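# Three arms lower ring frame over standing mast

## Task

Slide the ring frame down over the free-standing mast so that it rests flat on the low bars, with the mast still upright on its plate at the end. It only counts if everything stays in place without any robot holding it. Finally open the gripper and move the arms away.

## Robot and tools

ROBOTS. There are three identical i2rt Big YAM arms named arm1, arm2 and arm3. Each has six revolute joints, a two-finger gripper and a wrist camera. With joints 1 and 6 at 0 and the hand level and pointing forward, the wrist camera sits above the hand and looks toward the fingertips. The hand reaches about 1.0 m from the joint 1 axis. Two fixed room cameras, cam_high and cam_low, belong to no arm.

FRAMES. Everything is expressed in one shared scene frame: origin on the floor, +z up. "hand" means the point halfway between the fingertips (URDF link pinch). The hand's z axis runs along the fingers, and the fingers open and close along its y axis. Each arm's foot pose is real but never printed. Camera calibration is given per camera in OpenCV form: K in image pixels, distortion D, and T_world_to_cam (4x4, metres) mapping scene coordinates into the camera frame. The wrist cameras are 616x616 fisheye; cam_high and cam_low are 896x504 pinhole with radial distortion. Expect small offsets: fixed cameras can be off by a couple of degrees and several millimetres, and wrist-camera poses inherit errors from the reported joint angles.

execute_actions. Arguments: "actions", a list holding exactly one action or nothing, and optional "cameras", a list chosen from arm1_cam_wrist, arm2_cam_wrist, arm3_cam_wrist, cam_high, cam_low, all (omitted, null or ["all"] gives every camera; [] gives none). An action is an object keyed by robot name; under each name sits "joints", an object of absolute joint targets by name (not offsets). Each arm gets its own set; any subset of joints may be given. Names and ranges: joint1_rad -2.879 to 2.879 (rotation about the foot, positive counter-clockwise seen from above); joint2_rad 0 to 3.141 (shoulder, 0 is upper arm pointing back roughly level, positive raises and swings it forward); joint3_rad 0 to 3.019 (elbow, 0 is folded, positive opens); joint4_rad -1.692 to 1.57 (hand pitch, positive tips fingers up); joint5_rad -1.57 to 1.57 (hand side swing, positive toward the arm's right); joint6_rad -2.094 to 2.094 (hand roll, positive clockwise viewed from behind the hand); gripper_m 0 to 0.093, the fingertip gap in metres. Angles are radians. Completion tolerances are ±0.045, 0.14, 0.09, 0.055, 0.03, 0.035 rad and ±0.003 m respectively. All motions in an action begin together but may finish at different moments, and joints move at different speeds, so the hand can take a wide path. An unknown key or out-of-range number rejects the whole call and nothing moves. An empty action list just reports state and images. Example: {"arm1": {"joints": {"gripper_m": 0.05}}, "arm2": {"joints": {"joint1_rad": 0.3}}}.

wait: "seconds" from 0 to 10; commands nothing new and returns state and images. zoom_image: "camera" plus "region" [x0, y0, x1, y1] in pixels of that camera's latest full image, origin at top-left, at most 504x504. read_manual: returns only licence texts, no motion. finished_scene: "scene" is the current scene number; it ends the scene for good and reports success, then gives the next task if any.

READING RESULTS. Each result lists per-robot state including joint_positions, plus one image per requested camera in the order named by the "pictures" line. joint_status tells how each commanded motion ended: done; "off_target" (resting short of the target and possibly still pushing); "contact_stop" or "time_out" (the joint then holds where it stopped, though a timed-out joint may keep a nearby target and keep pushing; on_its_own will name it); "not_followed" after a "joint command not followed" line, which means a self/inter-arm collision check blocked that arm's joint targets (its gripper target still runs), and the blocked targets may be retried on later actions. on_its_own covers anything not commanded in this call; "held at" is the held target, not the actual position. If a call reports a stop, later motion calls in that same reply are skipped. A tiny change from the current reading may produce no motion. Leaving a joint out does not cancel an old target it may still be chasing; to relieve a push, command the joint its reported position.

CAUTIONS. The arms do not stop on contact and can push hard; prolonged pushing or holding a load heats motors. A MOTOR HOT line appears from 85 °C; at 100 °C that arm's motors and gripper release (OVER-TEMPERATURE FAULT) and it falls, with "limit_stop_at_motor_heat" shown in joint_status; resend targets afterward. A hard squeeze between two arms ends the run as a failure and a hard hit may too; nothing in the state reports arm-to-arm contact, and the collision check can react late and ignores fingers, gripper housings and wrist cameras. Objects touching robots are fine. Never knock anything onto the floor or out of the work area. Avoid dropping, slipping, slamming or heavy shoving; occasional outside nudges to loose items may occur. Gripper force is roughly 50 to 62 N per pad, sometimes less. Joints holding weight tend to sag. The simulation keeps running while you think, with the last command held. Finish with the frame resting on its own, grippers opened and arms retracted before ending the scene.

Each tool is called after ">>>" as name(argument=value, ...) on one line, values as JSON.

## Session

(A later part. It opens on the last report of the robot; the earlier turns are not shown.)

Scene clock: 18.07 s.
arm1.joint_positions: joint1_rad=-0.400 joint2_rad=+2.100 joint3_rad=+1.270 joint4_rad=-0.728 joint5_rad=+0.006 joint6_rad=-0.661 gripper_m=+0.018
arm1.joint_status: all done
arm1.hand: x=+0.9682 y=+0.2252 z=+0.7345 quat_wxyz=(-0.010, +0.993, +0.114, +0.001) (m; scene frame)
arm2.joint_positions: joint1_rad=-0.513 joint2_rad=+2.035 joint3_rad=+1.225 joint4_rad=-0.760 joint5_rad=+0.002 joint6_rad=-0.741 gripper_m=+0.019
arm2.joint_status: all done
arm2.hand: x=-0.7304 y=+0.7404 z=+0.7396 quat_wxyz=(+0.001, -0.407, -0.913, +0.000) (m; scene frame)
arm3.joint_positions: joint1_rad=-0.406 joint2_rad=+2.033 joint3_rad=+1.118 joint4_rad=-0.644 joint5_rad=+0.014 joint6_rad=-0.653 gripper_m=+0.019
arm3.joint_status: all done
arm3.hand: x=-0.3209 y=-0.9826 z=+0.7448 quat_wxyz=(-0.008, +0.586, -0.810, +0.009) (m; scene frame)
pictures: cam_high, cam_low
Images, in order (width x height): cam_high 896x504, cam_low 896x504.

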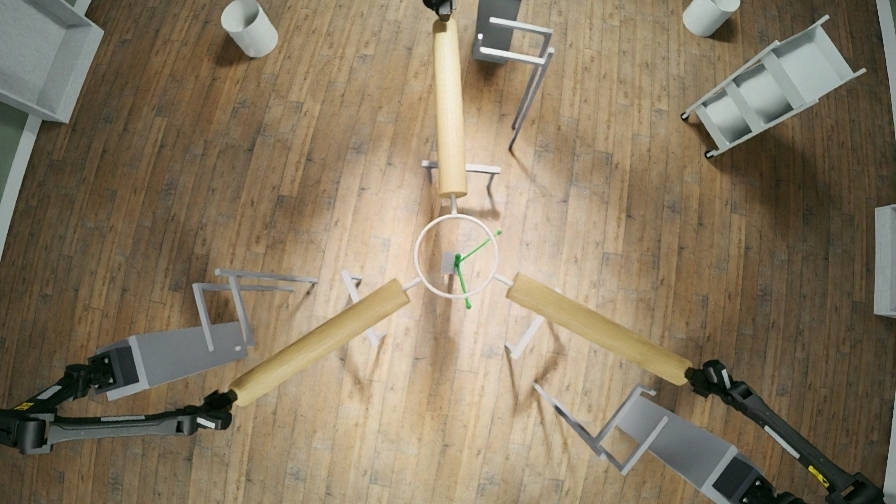

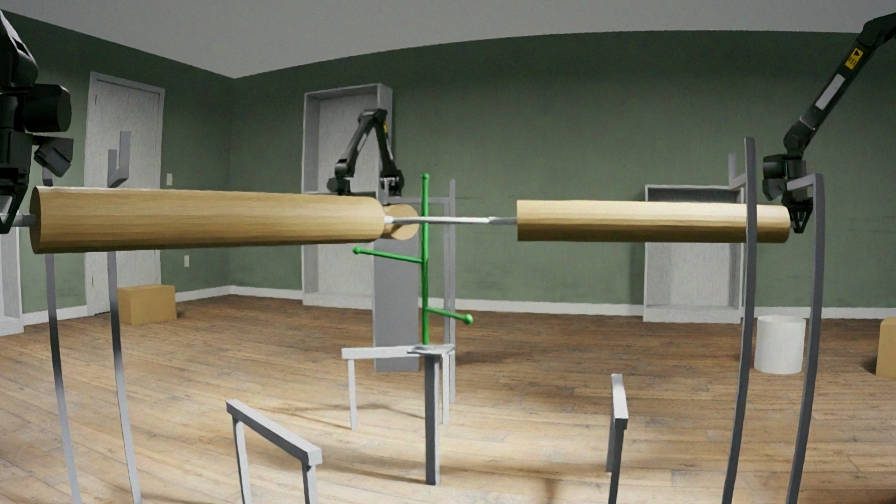

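>>> execute_actions(actions=[{"arm1":{"joints":{"joint1_rad":-0.262,"joint2_rad":2.198,"joint3_rad":1.56,"joint4_rad":-0.845,"joint6_rad":-0.518}},"arm2":{"joints":{"joint1_rad":-0.676,"joint2_rad":2.112,"joint3_rad":1.44,"joint4_rad":-0.822,"joint6_rad":-0.915}},"arm3":{"joints":{"joint1_rad":-0.347,"joint2_rad":1.885,"joint3_rad":0.822,"joint4_rad":-0.424,"joint6_rad":-0.592}}}], cameras=["cam_high","cam_low"])

Scene clock: 19.53 s.
arm1.joint_positions: joint1_rad=-0.261 joint2_rad=+2.229 joint3_rad=+1.513 joint4_rad=-0.833 joint5_rad=+0.007 joint6_rad=-0.520 gripper_m=+0.018
arm1.joint_status: all done
arm1.hand: x=+0.8763 y=+0.1761 z=+0.7302 quat_wxyz=(-0.012, +0.993, +0.113, -0.004) (m; scene frame)
arm2.joint_positions: joint1_rad=-0.678 joint2_rad=+2.134 joint3_rad=+1.395 joint4_rad=-0.824 joint5_rad=-0.004 joint6_rad=-0.906 gripper_m=+0.019
arm2.joint_status: all done
arm2.hand: x=-0.8226 y=+0.6989 z=+0.7346 quat_wxyz=(-0.003, -0.407, -0.913, +0.002) (m; scene frame)
arm3.joint_positions: joint1_rad=-0.362 joint2_rad=+1.912 joint3_rad=+0.801 joint4_rad=-0.448 joint5_rad=+0.005 joint6_rad=-0.606 gripper_m=+0.019
arm3.joint_status: all done
arm3.hand: x=-0.4160 y=-1.0255 z=+0.7301 quat_wxyz=(-0.008, +0.586, -0.811, +0.005) (m; scene frame)
pictures: cam_high, cam_low
Images, in order (width x height): cam_high 896x504, cam_low 896x504.

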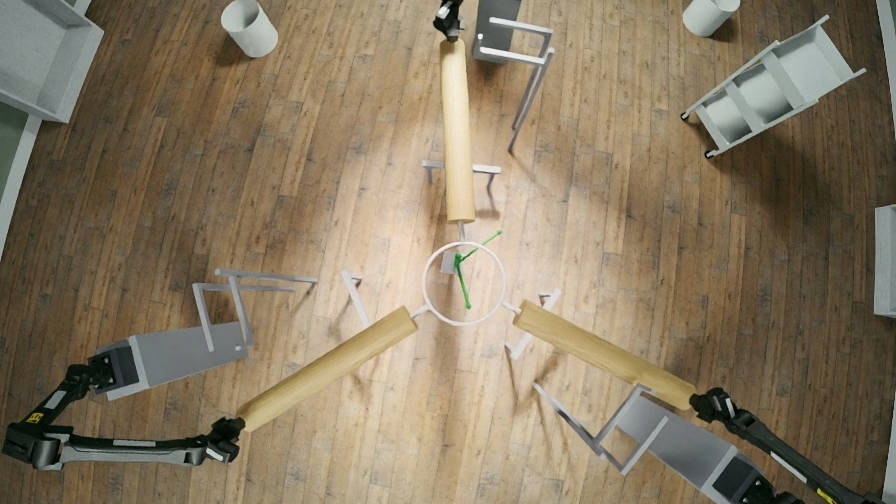

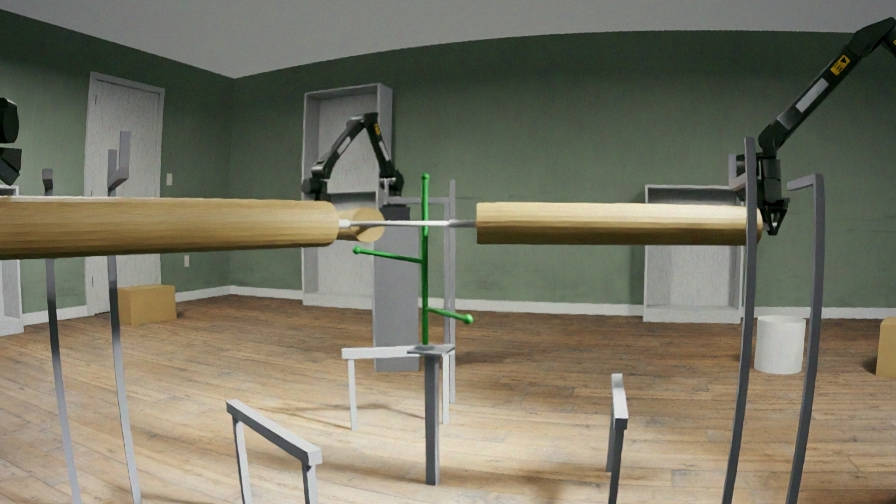

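>>> execute_actions(actions=[{"arm1":{"joints":{"joint2_rad":2.346,"joint3_rad":1.58,"joint4_rad":-0.695}},"arm2":{"joints":{"joint2_rad":2.262,"joint3_rad":1.446,"joint4_rad":-0.657}},"arm3":{"joints":{"joint2_rad":2.113,"joint3_rad":0.866,"joint4_rad":-0.24}}}], cameras=[])

>>> execute_actions(actions=[{"arm1":{"joints":{"joint2_rad":2.502,"joint3_rad":1.641,"joint4_rad":-0.6}},"arm2":{"joints":{"joint2_rad":2.421,"joint3_rad":1.495,"joint4_rad":-0.548}},"arm3":{"joints":{"joint2_rad":2.334,"joint3_rad":0.935,"joint4_rad":-0.092}}}], cameras=["cam_high","cam_low"])

Scene clock: 21.00 s.
arm1.joint_positions: joint1_rad=-0.265 joint2_rad=+2.396 joint3_rad=+1.537 joint4_rad=-0.697 joint5_rad=+0.002 joint6_rad=-0.523 gripper_m=+0.018
arm1.joint_status: all done
arm1.hand: x=+0.8793 y=+0.1781 z=+0.6403 quat_wxyz=(-0.008, +0.994, +0.113, -0.001) (m; scene frame)
arm2.joint_positions: joint1_rad=-0.671 joint2_rad=+2.296 joint3_rad=+1.395 joint4_rad=-0.664 joint5_rad=-0.002 joint6_rad=-0.898 gripper_m=+0.019
arm2.joint_status: all done
arm2.hand: x=-0.8182 y=+0.7013 z=+0.6470 quat_wxyz=(-0.001, -0.407, -0.913, +0.002) (m; scene frame)
arm3.joint_positions: joint1_rad=-0.358 joint2_rad=+2.138 joint3_rad=+0.842 joint4_rad=-0.258 joint5_rad=+0.006 joint6_rad=-0.601 gripper_m=+0.019
arm3.joint_status: all done
arm3.hand: x=-0.4120 y=-1.0211 z=+0.6537 quat_wxyz=(-0.011, +0.585, -0.811, +0.005) (m; scene frame)
pictures: none
No camera images: the call's "cameras" was empty. Leave "cameras" out to get every camera's image.

Scene clock: 22.00 s.
arm1.joint_positions: joint1_rad=-0.267 joint2_rad=+2.546 joint3_rad=+1.602 joint4_rad=-0.607 joint5_rad=+0.004 joint6_rad=-0.526 gripper_m=+0.018
arm1.joint_status: all done
arm1.hand: x=+0.8774 y=+0.1808 z=+0.5694 quat_wxyz=(-0.010, +0.993, +0.114, -0.003) (m; scene frame)
arm2.joint_positions: joint1_rad=-0.672 joint2_rad=+2.454 joint3_rad=+1.448 joint4_rad=-0.558 joint5_rad=-0.001 joint6_rad=-0.902 gripper_m=+0.019
arm2.joint_status: all done
arm2.hand: x=-0.8197 y=+0.7004 z=+0.5731 quat_wxyz=(-0.001, -0.406, -0.914, +0.002) (m; scene frame)
arm3.joint_positions: joint1_rad=-0.358 joint2_rad=+2.358 joint3_rad=+0.919 joint4_rad=-0.113 joint5_rad=+0.007 joint6_rad=-0.603 gripper_m=+0.019
arm3.joint_status: all done
arm3.hand: x=-0.4096 y=-1.0200 z=+0.5787 quat_wxyz=(-0.011, +0.586, -0.810, +0.005) (m; scene frame)
pictures: cam_high, cam_low
Images, in order (width x height): cam_high 896x504, cam_low 896x504.

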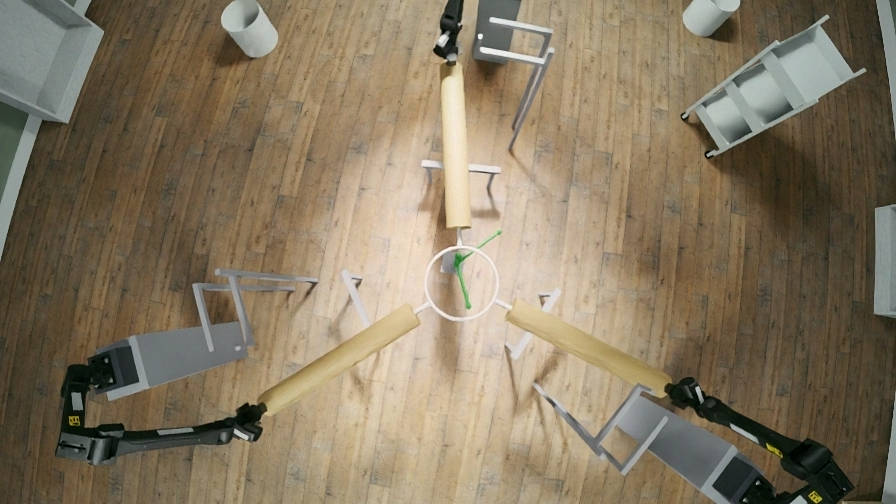

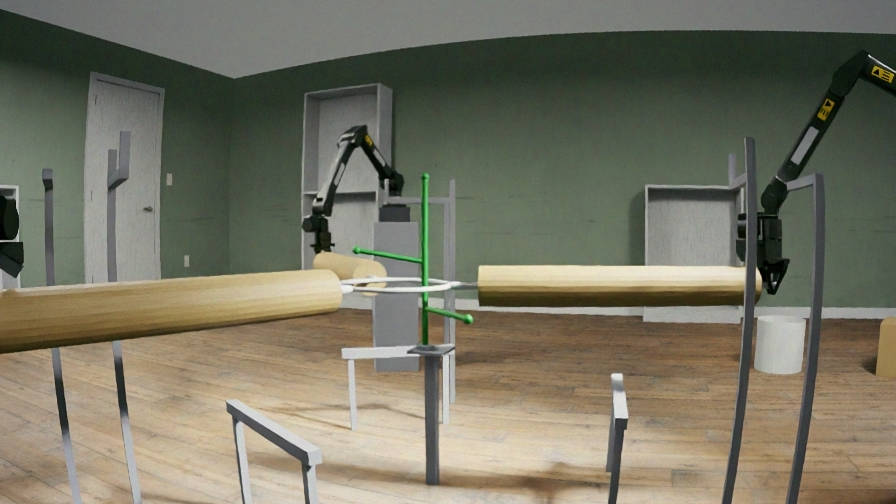

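>>> execute_actions(actions=[{"arm1":{"joints":{"joint1_rad":-0.28,"joint2_rad":2.395,"joint3_rad":1.315,"joint4_rad":-0.415,"joint6_rad":-0.54}},"arm2":{"joints":{"joint1_rad":-0.522,"joint2_rad":2.44,"joint3_rad":1.548,"joint4_rad":-0.605,"joint6_rad":-0.745}},"arm3":{"joints":{"joint1_rad":-0.503,"joint2_rad":2.368,"joint3_rad":1.092,"joint4_rad":-0.255,"joint6_rad":-0.755}}}], cameras=[])

>>> execute_actions(actions=[{"arm1":{"joints":{"joint1_rad":-0.286,"joint2_rad":2.325,"joint3_rad":1.05,"joint4_rad":-0.226,"joint6_rad":-0.545}},"arm2":{"joints":{"joint1_rad":-0.388,"joint2_rad":2.482,"joint3_rad":1.653,"joint4_rad":-0.668,"joint6_rad":-0.612}},"arm3":{"joints":{"joint1_rad":-0.62,"joint2_rad":2.418,"joint3_rad":1.295,"joint4_rad":-0.398,"joint6_rad":-0.873}}}], cameras=["cam_high","cam_low"])

>>> zoom_image(camera="cam_high", region=[330, 140, 580, 370])

Scene clock: 26.40 s.
arm1.joint_positions: joint1_rad=-0.277 joint2_rad=+2.455 joint3_rad=+1.305 joint4_rad=-0.423 joint5_rad=-0.004 joint6_rad=-0.537 gripper_m=+0.018
arm1.joint_status: all done
arm1.hand: x=+0.9635 y=+0.1584 z=+0.5623 quat_wxyz=(-0.002, +0.993, +0.114, +0.005) (m; scene frame)
arm2.joint_positions: joint1_rad=-0.517 joint2_rad=+2.457 joint3_rad=+1.500 joint4_rad=-0.614 joint5_rad=+0.004 joint6_rad=-0.739 gripper_m=+0.019
arm2.joint_status: all done
arm2.hand: x=-0.7333 y=+0.6778 z=+0.5827 quat_wxyz=(+0.002, -0.410, -0.912, +0.000) (m; scene frame)
arm3.joint_positions: joint1_rad=-0.514 joint2_rad=+2.388 joint3_rad=+1.083 joint4_rad=-0.245 joint5_rad=+0.006 joint6_rad=-0.757 gripper_m=+0.019
arm3.joint_status: all done
arm3.hand: x=-0.3261 y=-1.0442 z=+0.5800 quat_wxyz=(-0.012, +0.585, -0.811, +0.007) (m; scene frame)
pictures: none
No camera images: the call's "cameras" was empty. Leave "cameras" out to get every camera's image.

Scene clock: 27.50 s.
arm1.joint_positions: joint1_rad=-0.278 joint2_rad=+2.375 joint3_rad=+1.036 joint4_rad=-0.237 joint5_rad=-0.001 joint6_rad=-0.537 gripper_m=+0.018
arm1.joint_status: all done
arm1.hand: x=+1.0452 y=+0.1331 z=+0.5656 quat_wxyz=(-0.002, +0.994, +0.113, +0.008) (m; scene frame)
arm2.joint_positions: joint1_rad=-0.381 joint2_rad=+2.499 joint3_rad=+1.605 joint4_rad=-0.670 joint5_rad=-0.001 joint6_rad=-0.602 gripper_m=+0.019
arm2.joint_status: all done
arm2.hand: x=-0.6509 y=+0.6542 z=+0.5828 quat_wxyz=(-0.002, -0.410, -0.912, +0.002) (m; scene frame)
arm3.joint_positions: joint1_rad=-0.631 joint2_rad=+2.432 joint3_rad=+1.273 joint4_rad=-0.390 joint5_rad=+0.006 joint6_rad=-0.873 gripper_m=+0.019
arm3.joint_status: all done
arm3.hand: x=-0.2473 y=-1.0695 z=+0.5844 quat_wxyz=(-0.012, +0.585, -0.811, +0.008) (m; scene frame)
pictures: cam_high, cam_low
Images, in order (width x height): cam_high 896x504, cam_low 896x504.

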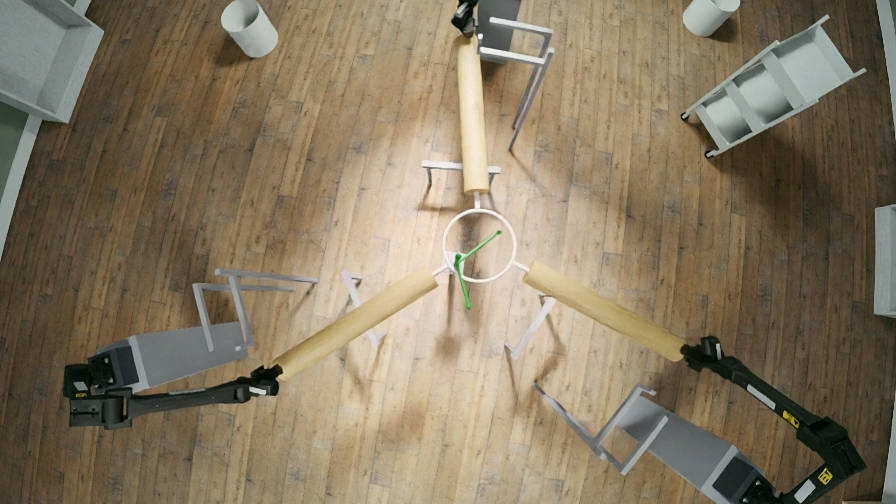

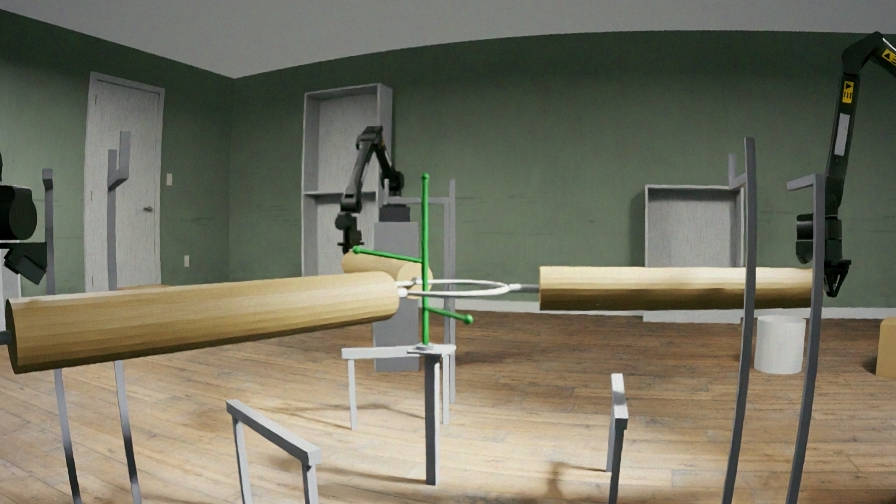

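Region (330, 140, 580, 370) of cam_high's 896x504 image, scaled by 2.016, with more detail than that image has; it fills the top 464 rows of this view, and the rest is white.

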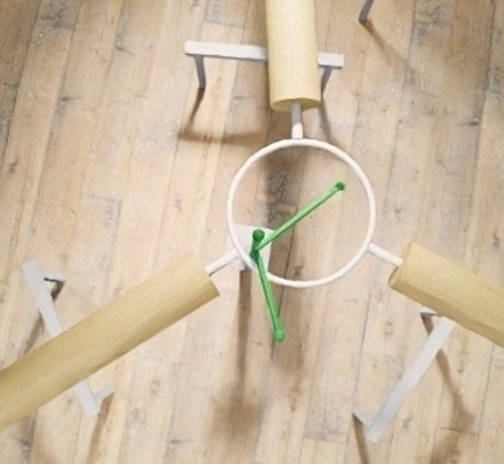

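>>> execute_actions(actions=[{"arm1":{"joints":{"joint2_rad":2.49,"joint3_rad":1.143,"joint4_rad":-0.147}},"arm2":{"joints":{"joint2_rad":2.614,"joint3_rad":1.722,"joint4_rad":-0.59}},"arm3":{"joints":{"joint2_rad":2.57,"joint3_rad":1.368,"joint4_rad":-0.31}}}], cameras=["cam_high"])

>>> execute_actions(actions=[{"arm1":{"joints":{"joint2_rad":2.663,"joint3_rad":1.254,"joint4_rad":-0.088}},"arm2":{"joints":{"joint2_rad":2.764,"joint3_rad":1.825,"joint4_rad":-0.546}},"arm3":{"joints":{"joint2_rad":2.732,"joint3_rad":1.48,"joint4_rad":-0.261}}}], cameras=["cam_high","cam_low"])

Scene clock: 28.90 s.
arm1.joint_positions: joint1_rad=-0.283 joint2_rad=+2.528 joint3_rad=+1.129 joint4_rad=-0.169 joint5_rad=-0.001 joint6_rad=-0.543 gripper_m=+0.018
arm1.joint_status: all done
arm1.hand: x=+1.0382 y=+0.1387 z=+0.5099 quat_wxyz=(-0.004, +0.993, +0.114, +0.004) (m; scene frame)
arm2.joint_positions: joint1_rad=-0.392 joint2_rad=+2.643 joint3_rad=+1.676 joint4_rad=-0.597 joint5_rad=-0.003 joint6_rad=-0.615 gripper_m=+0.019
arm2.joint_status: all done
arm2.hand: x=-0.6573 y=+0.6551 z=+0.5146 quat_wxyz=(-0.003, -0.409, -0.912, +0.001) (m; scene frame)
arm3.joint_positions: joint1_rad=-0.623 joint2_rad=+2.592 joint3_rad=+1.352 joint4_rad=-0.313 joint5_rad=+0.004 joint6_rad=-0.869 gripper_m=+0.019
arm3.joint_status: all done
arm3.hand: x=-0.2506 y=-1.0664 z=+0.5182 quat_wxyz=(-0.011, +0.586, -0.810, +0.006) (m; scene frame)
pictures: cam_high
Images, in order (width x height): cam_high 896x504.

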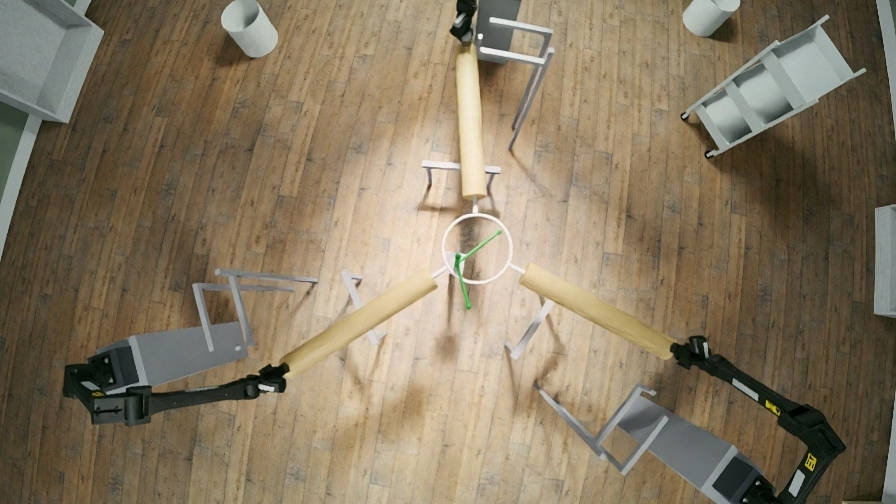

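Scene clock: 29.83 s.
arm1.joint_positions: joint1_rad=-0.284 joint2_rad=+2.701 joint3_rad=+1.245 joint4_rad=-0.109 joint5_rad=+0.000 joint6_rad=-0.545 gripper_m=+0.018
arm1.joint_status: all done
arm1.hand: x=+1.0371 y=+0.1406 z=+0.4444 quat_wxyz=(-0.005, +0.993, +0.114, +0.002) (m; scene frame)
arm2.joint_positions: joint1_rad=-0.394 joint2_rad=+2.792 joint3_rad=+1.782 joint4_rad=-0.553 joint5_rad=-0.003 joint6_rad=-0.618 gripper_m=+0.019
arm2.joint_status: all done
arm2.hand: x=-0.6582 y=+0.6543 z=+0.4504 quat_wxyz=(-0.003, -0.409, -0.913, +0.002) (m; scene frame)
arm3.joint_positions: joint1_rad=-0.623 joint2_rad=+2.753 joint3_rad=+1.468 joint4_rad=-0.265 joint5_rad=+0.003 joint6_rad=-0.869 gripper_m=+0.019
arm3.joint_status: all done
arm3.hand: x=-0.2487 y=-1.0653 z=+0.4535 quat_wxyz=(-0.012, +0.587, -0.810, +0.006) (m; scene frame)
pictures: cam_high, cam_low
Images, in order (width x height): cam_high 896x504, cam_low 896x504.

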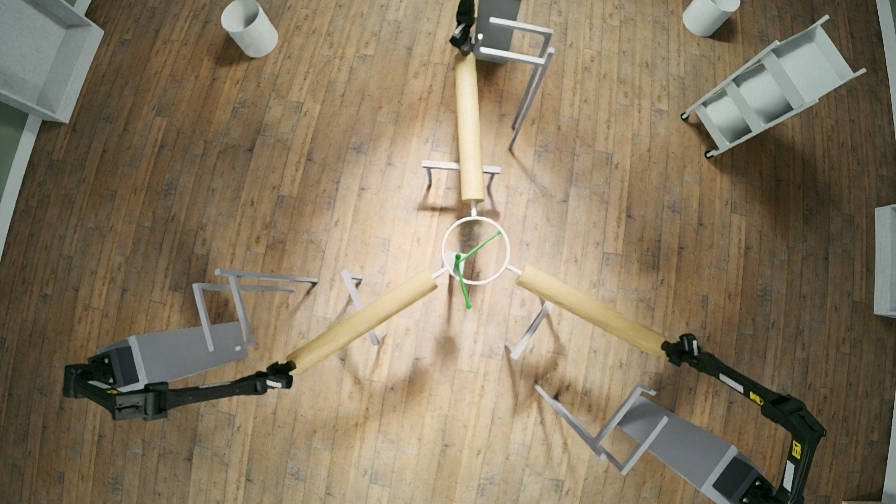

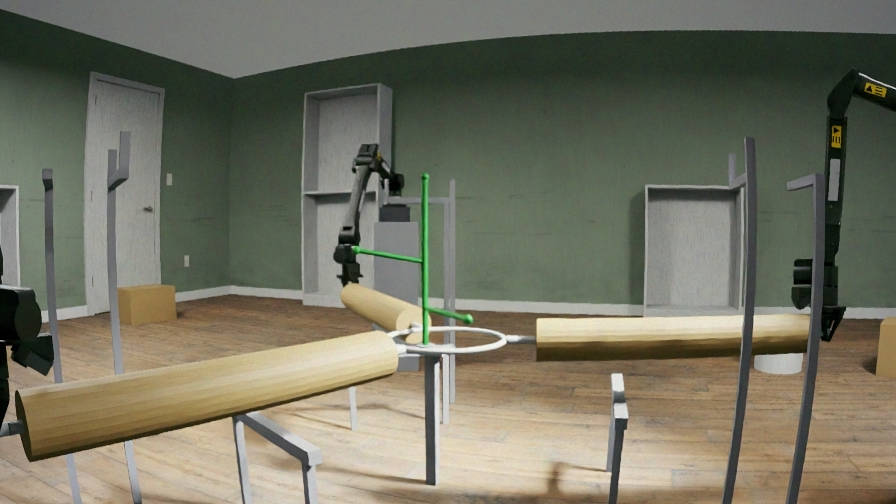

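>>> execute_actions(actions=[{"arm1":{"joints":{"joint1_rad":-0.4,"joint2_rad":2.712,"joint3_rad":1.548,"joint4_rad":-0.352,"joint6_rad":-0.662}},"arm2":{"joints":{"joint1_rad":-0.51,"joint2_rad":2.64,"joint3_rad":1.455,"joint4_rad":-0.316,"joint6_rad":-0.745}},"arm3":{"joints":{"joint1_rad":-0.39,"joint2_rad":2.70,"joint3_rad":1.388,"joint4_rad":-0.218,"joint6_rad":-0.636}}}], cameras=["cam_high","cam_low"])

Scene clock: 31.33 s.
arm1.joint_positions: joint1_rad=-0.403 joint2_rad=+2.737 joint3_rad=+1.538 joint4_rad=-0.340 joint5_rad=+0.003 joint6_rad=-0.663 gripper_m=+0.018
arm1.joint_status: all done
arm1.hand: x=+0.9611 y=+0.2333 z=+0.4548 quat_wxyz=(-0.014, +0.993, +0.114, -0.008) (m; scene frame)
arm2.joint_positions: joint1_rad=-0.521 joint2_rad=+2.680 joint3_rad=+1.436 joint4_rad=-0.335 joint5_rad=+0.001 joint6_rad=-0.750 gripper_m=+0.019
arm2.joint_status: all done
arm2.hand: x=-0.7338 y=+0.7450 z=+0.4540 quat_wxyz=(+0.002, -0.407, -0.914, -0.005) (m; scene frame)
arm3.joint_positions: joint1_rad=-0.387 joint2_rad=+2.711 joint3_rad=+1.384 joint4_rad=-0.225 joint5_rad=+0.008 joint6_rad=-0.633 gripper_m=+0.019
arm3.joint_status: all done
arm3.hand: x=-0.3217 y=-0.9720 z=+0.4645 quat_wxyz=(-0.012, +0.586, -0.810, +0.006) (m; scene frame)
pictures: cam_high, cam_low
Images, in order (width x height): cam_high 896x504, cam_low 896x504.

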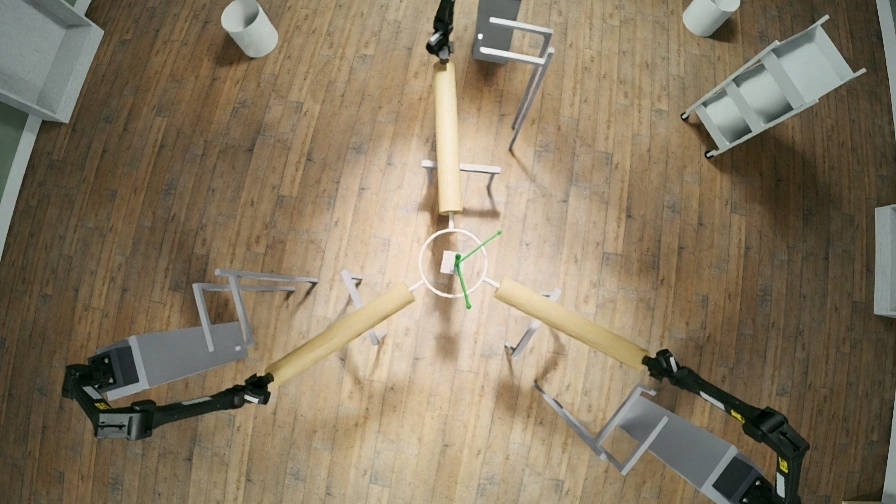

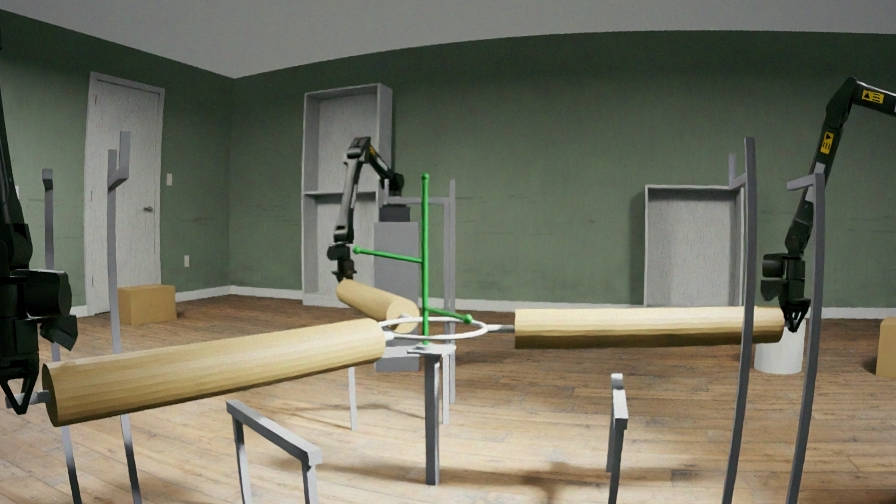

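>>> execute_actions(actions=[{"arm1":{"joints":{"joint2_rad":2.90,"joint3_rad":1.698,"joint4_rad":-0.312}},"arm2":{"joints":{"joint2_rad":2.842,"joint3_rad":1.62,"joint4_rad":-0.278}},"arm3":{"joints":{"joint2_rad":2.903,"joint3_rad":1.56,"joint4_rad":-0.192}}}], cameras=["cam_low"])

Scene clock: 32.53 s.
arm1.joint_positions: joint1_rad=-0.395 joint2_rad=+2.926 joint3_rad=+1.689 joint4_rad=-0.308 joint5_rad=+0.000 joint6_rad=-0.656 gripper_m=+0.018
arm1.joint_status: all done
arm1.hand: x=+0.9653 y=+0.2273 z=+0.3776 quat_wxyz=(-0.011, +0.993, +0.114, -0.006) (m; scene frame)
arm2.joint_positions: joint1_rad=-0.510 joint2_rad=+2.873 joint3_rad=+1.592 joint4_rad=-0.287 joint5_rad=-0.002 joint6_rad=-0.739 gripper_m=+0.019
arm2.joint_status: all done
arm2.hand: x=-0.7280 y=+0.7421 z=+0.3770 quat_wxyz=(-0.001, -0.407, -0.913, +0.000) (m; scene frame)
arm3.joint_positions: joint1_rad=-0.396 joint2_rad=+2.917 joint3_rad=+1.559 joint4_rad=-0.191 joint5_rad=+0.005 joint6_rad=-0.640 gripper_m=+0.019
arm3.joint_status: all done
arm3.hand: x=-0.3182 y=-0.9744 z=+0.3837 quat_wxyz=(-0.013, +0.586, -0.810, +0.005) (m; scene frame)
pictures: cam_low
Images, in order (width x height): cam_low 896x504.

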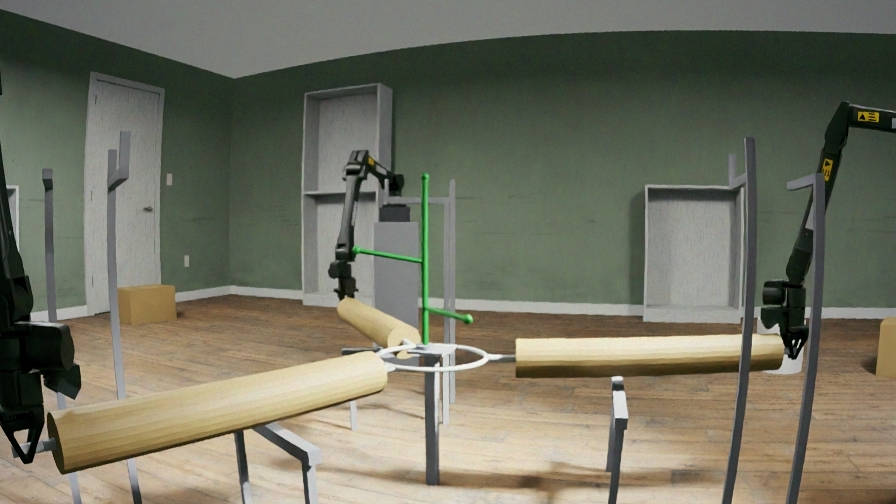

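>>> execute_actions(actions=[{"arm1":{"joints":{"joint2_rad":2.97,"joint3_rad":1.755}},"arm2":{"joints":{"joint2_rad":2.895,"joint3_rad":1.665}},"arm3":{"joints":{"joint2_rad":2.97,"joint3_rad":1.612}}}], cameras=["cam_low"])

Scene clock: 33.43 s.
arm1.joint_positions: joint1_rad=-0.395 joint2_rad=+2.982 joint3_rad=+1.744 joint4_rad=-0.308 joint5_rad=-0.002 joint6_rad=-0.655 gripper_m=+0.018
arm1.joint_status: all done
arm1.hand: x=+0.9654 y=+0.2271 z=+0.3561 quat_wxyz=(-0.010, +0.993, +0.114, -0.006) (m; scene frame)
arm2.joint_positions: joint1_rad=-0.512 joint2_rad=+2.911 joint3_rad=+1.630 joint4_rad=-0.288 joint5_rad=-0.003 joint6_rad=-0.739 gripper_m=+0.019
arm2.joint_status: all done
arm2.hand: x=-0.7286 y=+0.7411 z=+0.3624 quat_wxyz=(-0.002, -0.408, -0.913, -0.001) (m; scene frame)
arm3.joint_positions: joint1_rad=-0.396 joint2_rad=+2.969 joint3_rad=+1.611 joint4_rad=-0.191 joint5_rad=+0.006 joint6_rad=-0.640 gripper_m=+0.019
arm3.joint_status: all done
arm3.hand: x=-0.3182 y=-0.9748 z=+0.3634 quat_wxyz=(-0.013, +0.586, -0.810, +0.006) (m; scene frame)
pictures: cam_low
Images, in order (width x height): cam_low 896x504.

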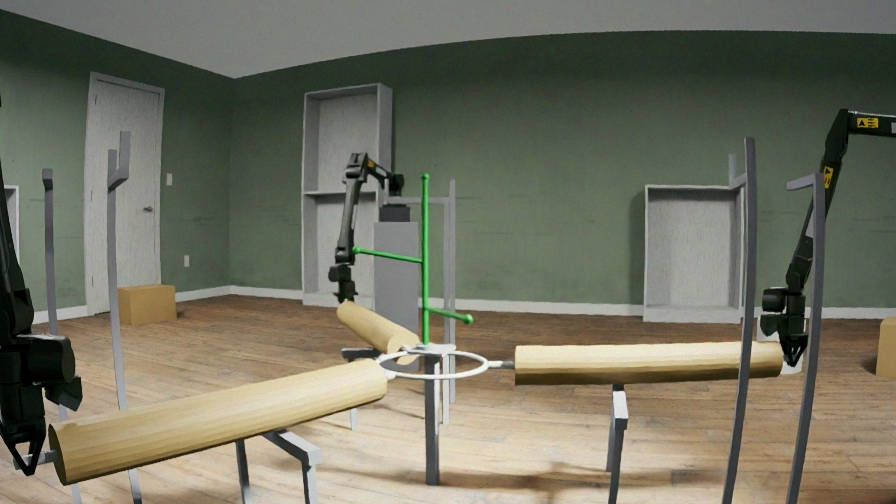

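Looks seated. Release and rise.

>>> execute_actions(actions=[{"arm1":{"joints":{"gripper_m":0.06}},"arm2":{"joints":{"gripper_m":0.06}},"arm3":{"joints":{"gripper_m":0.06}}}], cameras=[])

>>> execute_actions(actions=[{"arm1":{"joints":{"joint2_rad":2.6,"joint3_rad":1.38}},"arm2":{"joints":{"joint2_rad":2.54,"joint3_rad":1.28}},"arm3":{"joints":{"joint2_rad":2.6,"joint3_rad":1.24}}}], cameras=["cam_low","cam_high"])

Scene clock: 34.43 s.
arm1.joint_positions: joint1_rad=-0.395 joint2_rad=+2.982 joint3_rad=+1.744 joint4_rad=-0.308 joint5_rad=-0.002 joint6_rad=-0.655 gripper_m=+0.060
arm1.joint_status: all done
arm1.hand: x=+0.9654 y=+0.2273 z=+0.3561 quat_wxyz=(-0.010, +0.993, +0.114, -0.006) (m; scene frame)
arm2.joint_positions: joint1_rad=-0.512 joint2_rad=+2.889 joint3_rad=+1.652 joint4_rad=-0.288 joint5_rad=-0.003 joint6_rad=-0.739 gripper_m=+0.060
arm2.joint_status: all done
arm2.hand: x=-0.7289 y=+0.7149 z=+0.3763 quat_wxyz=(-0.010, -0.408, -0.913, +0.019) (m; scene frame)
arm3.joint_positions: joint1_rad=-0.396 joint2_rad=+2.969 joint3_rad=+1.611 joint4_rad=-0.191 joint5_rad=+0.004 joint6_rad=-0.640 gripper_m=+0.060
arm3.joint_status: all done
arm3.hand: x=-0.3184 y=-0.9744 z=+0.3634 quat_wxyz=(-0.013, +0.586, -0.810, +0.004) (m; scene frame)
pictures: none
No camera images: the call's "cameras" was empty. Leave "cameras" out to get every camera's image.

Scene clock: 35.80 s.
arm1.joint_positions: joint1_rad=-0.395 joint2_rad=+2.589 joint3_rad=+1.379 joint4_rad=-0.308 joint5_rad=-0.002 joint6_rad=-0.655 gripper_m=+0.060
arm1.joint_status: all done
arm1.hand: x=+0.9730 y=+0.2217 z=+0.5080 quat_wxyz=(-0.017, +0.993, +0.114, -0.018) (m; scene frame)
arm2.joint_positions: joint1_rad=-0.512 joint2_rad=+2.519 joint3_rad=+1.282 joint4_rad=-0.285 joint5_rad=-0.003 joint6_rad=-0.739 gripper_m=+0.060
arm2.joint_status: all done
arm2.hand: x=-0.7287 y=+0.7502 z=+0.5131 quat_wxyz=(-0.011, -0.408, -0.913, +0.021) (m; scene frame)
arm3.joint_positions: joint1_rad=-0.396 joint2_rad=+2.586 joint3_rad=+1.243 joint4_rad=-0.191 joint5_rad=+0.004 joint6_rad=-0.640 gripper_m=+0.060
arm3.joint_status: all done
arm3.hand: x=-0.3335 y=-0.9842 z=+0.5088 quat_wxyz=(-0.021, +0.586, -0.810, +0.004) (m; scene frame)
pictures: cam_high, cam_low
Images, in order (width x height): cam_high 896x504, cam_low 896x504.

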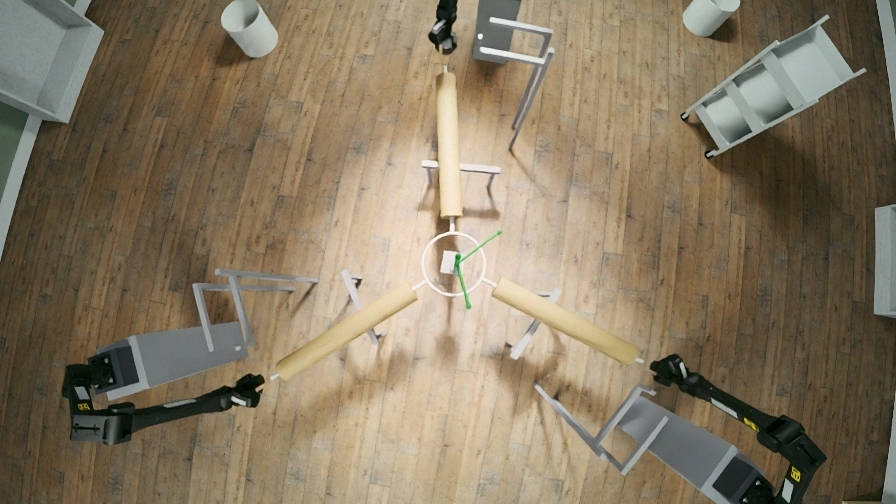

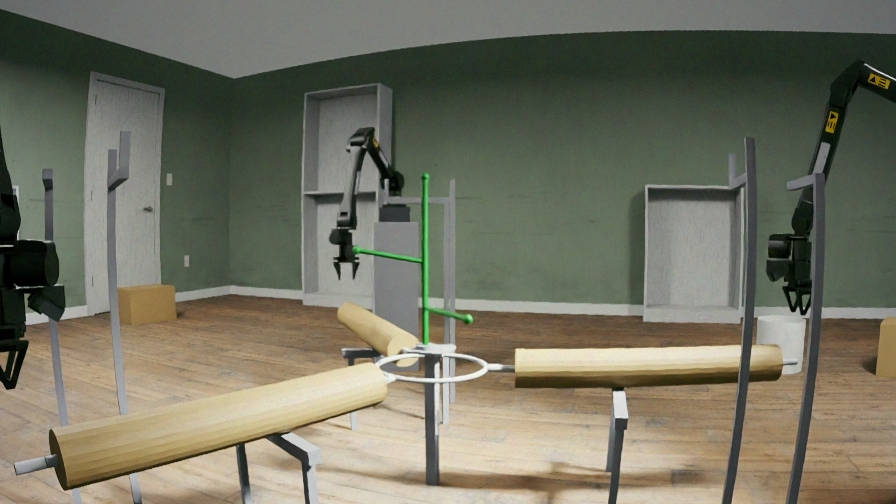

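>>> finished_scene(scene=1)

The scene is finished: the task was done.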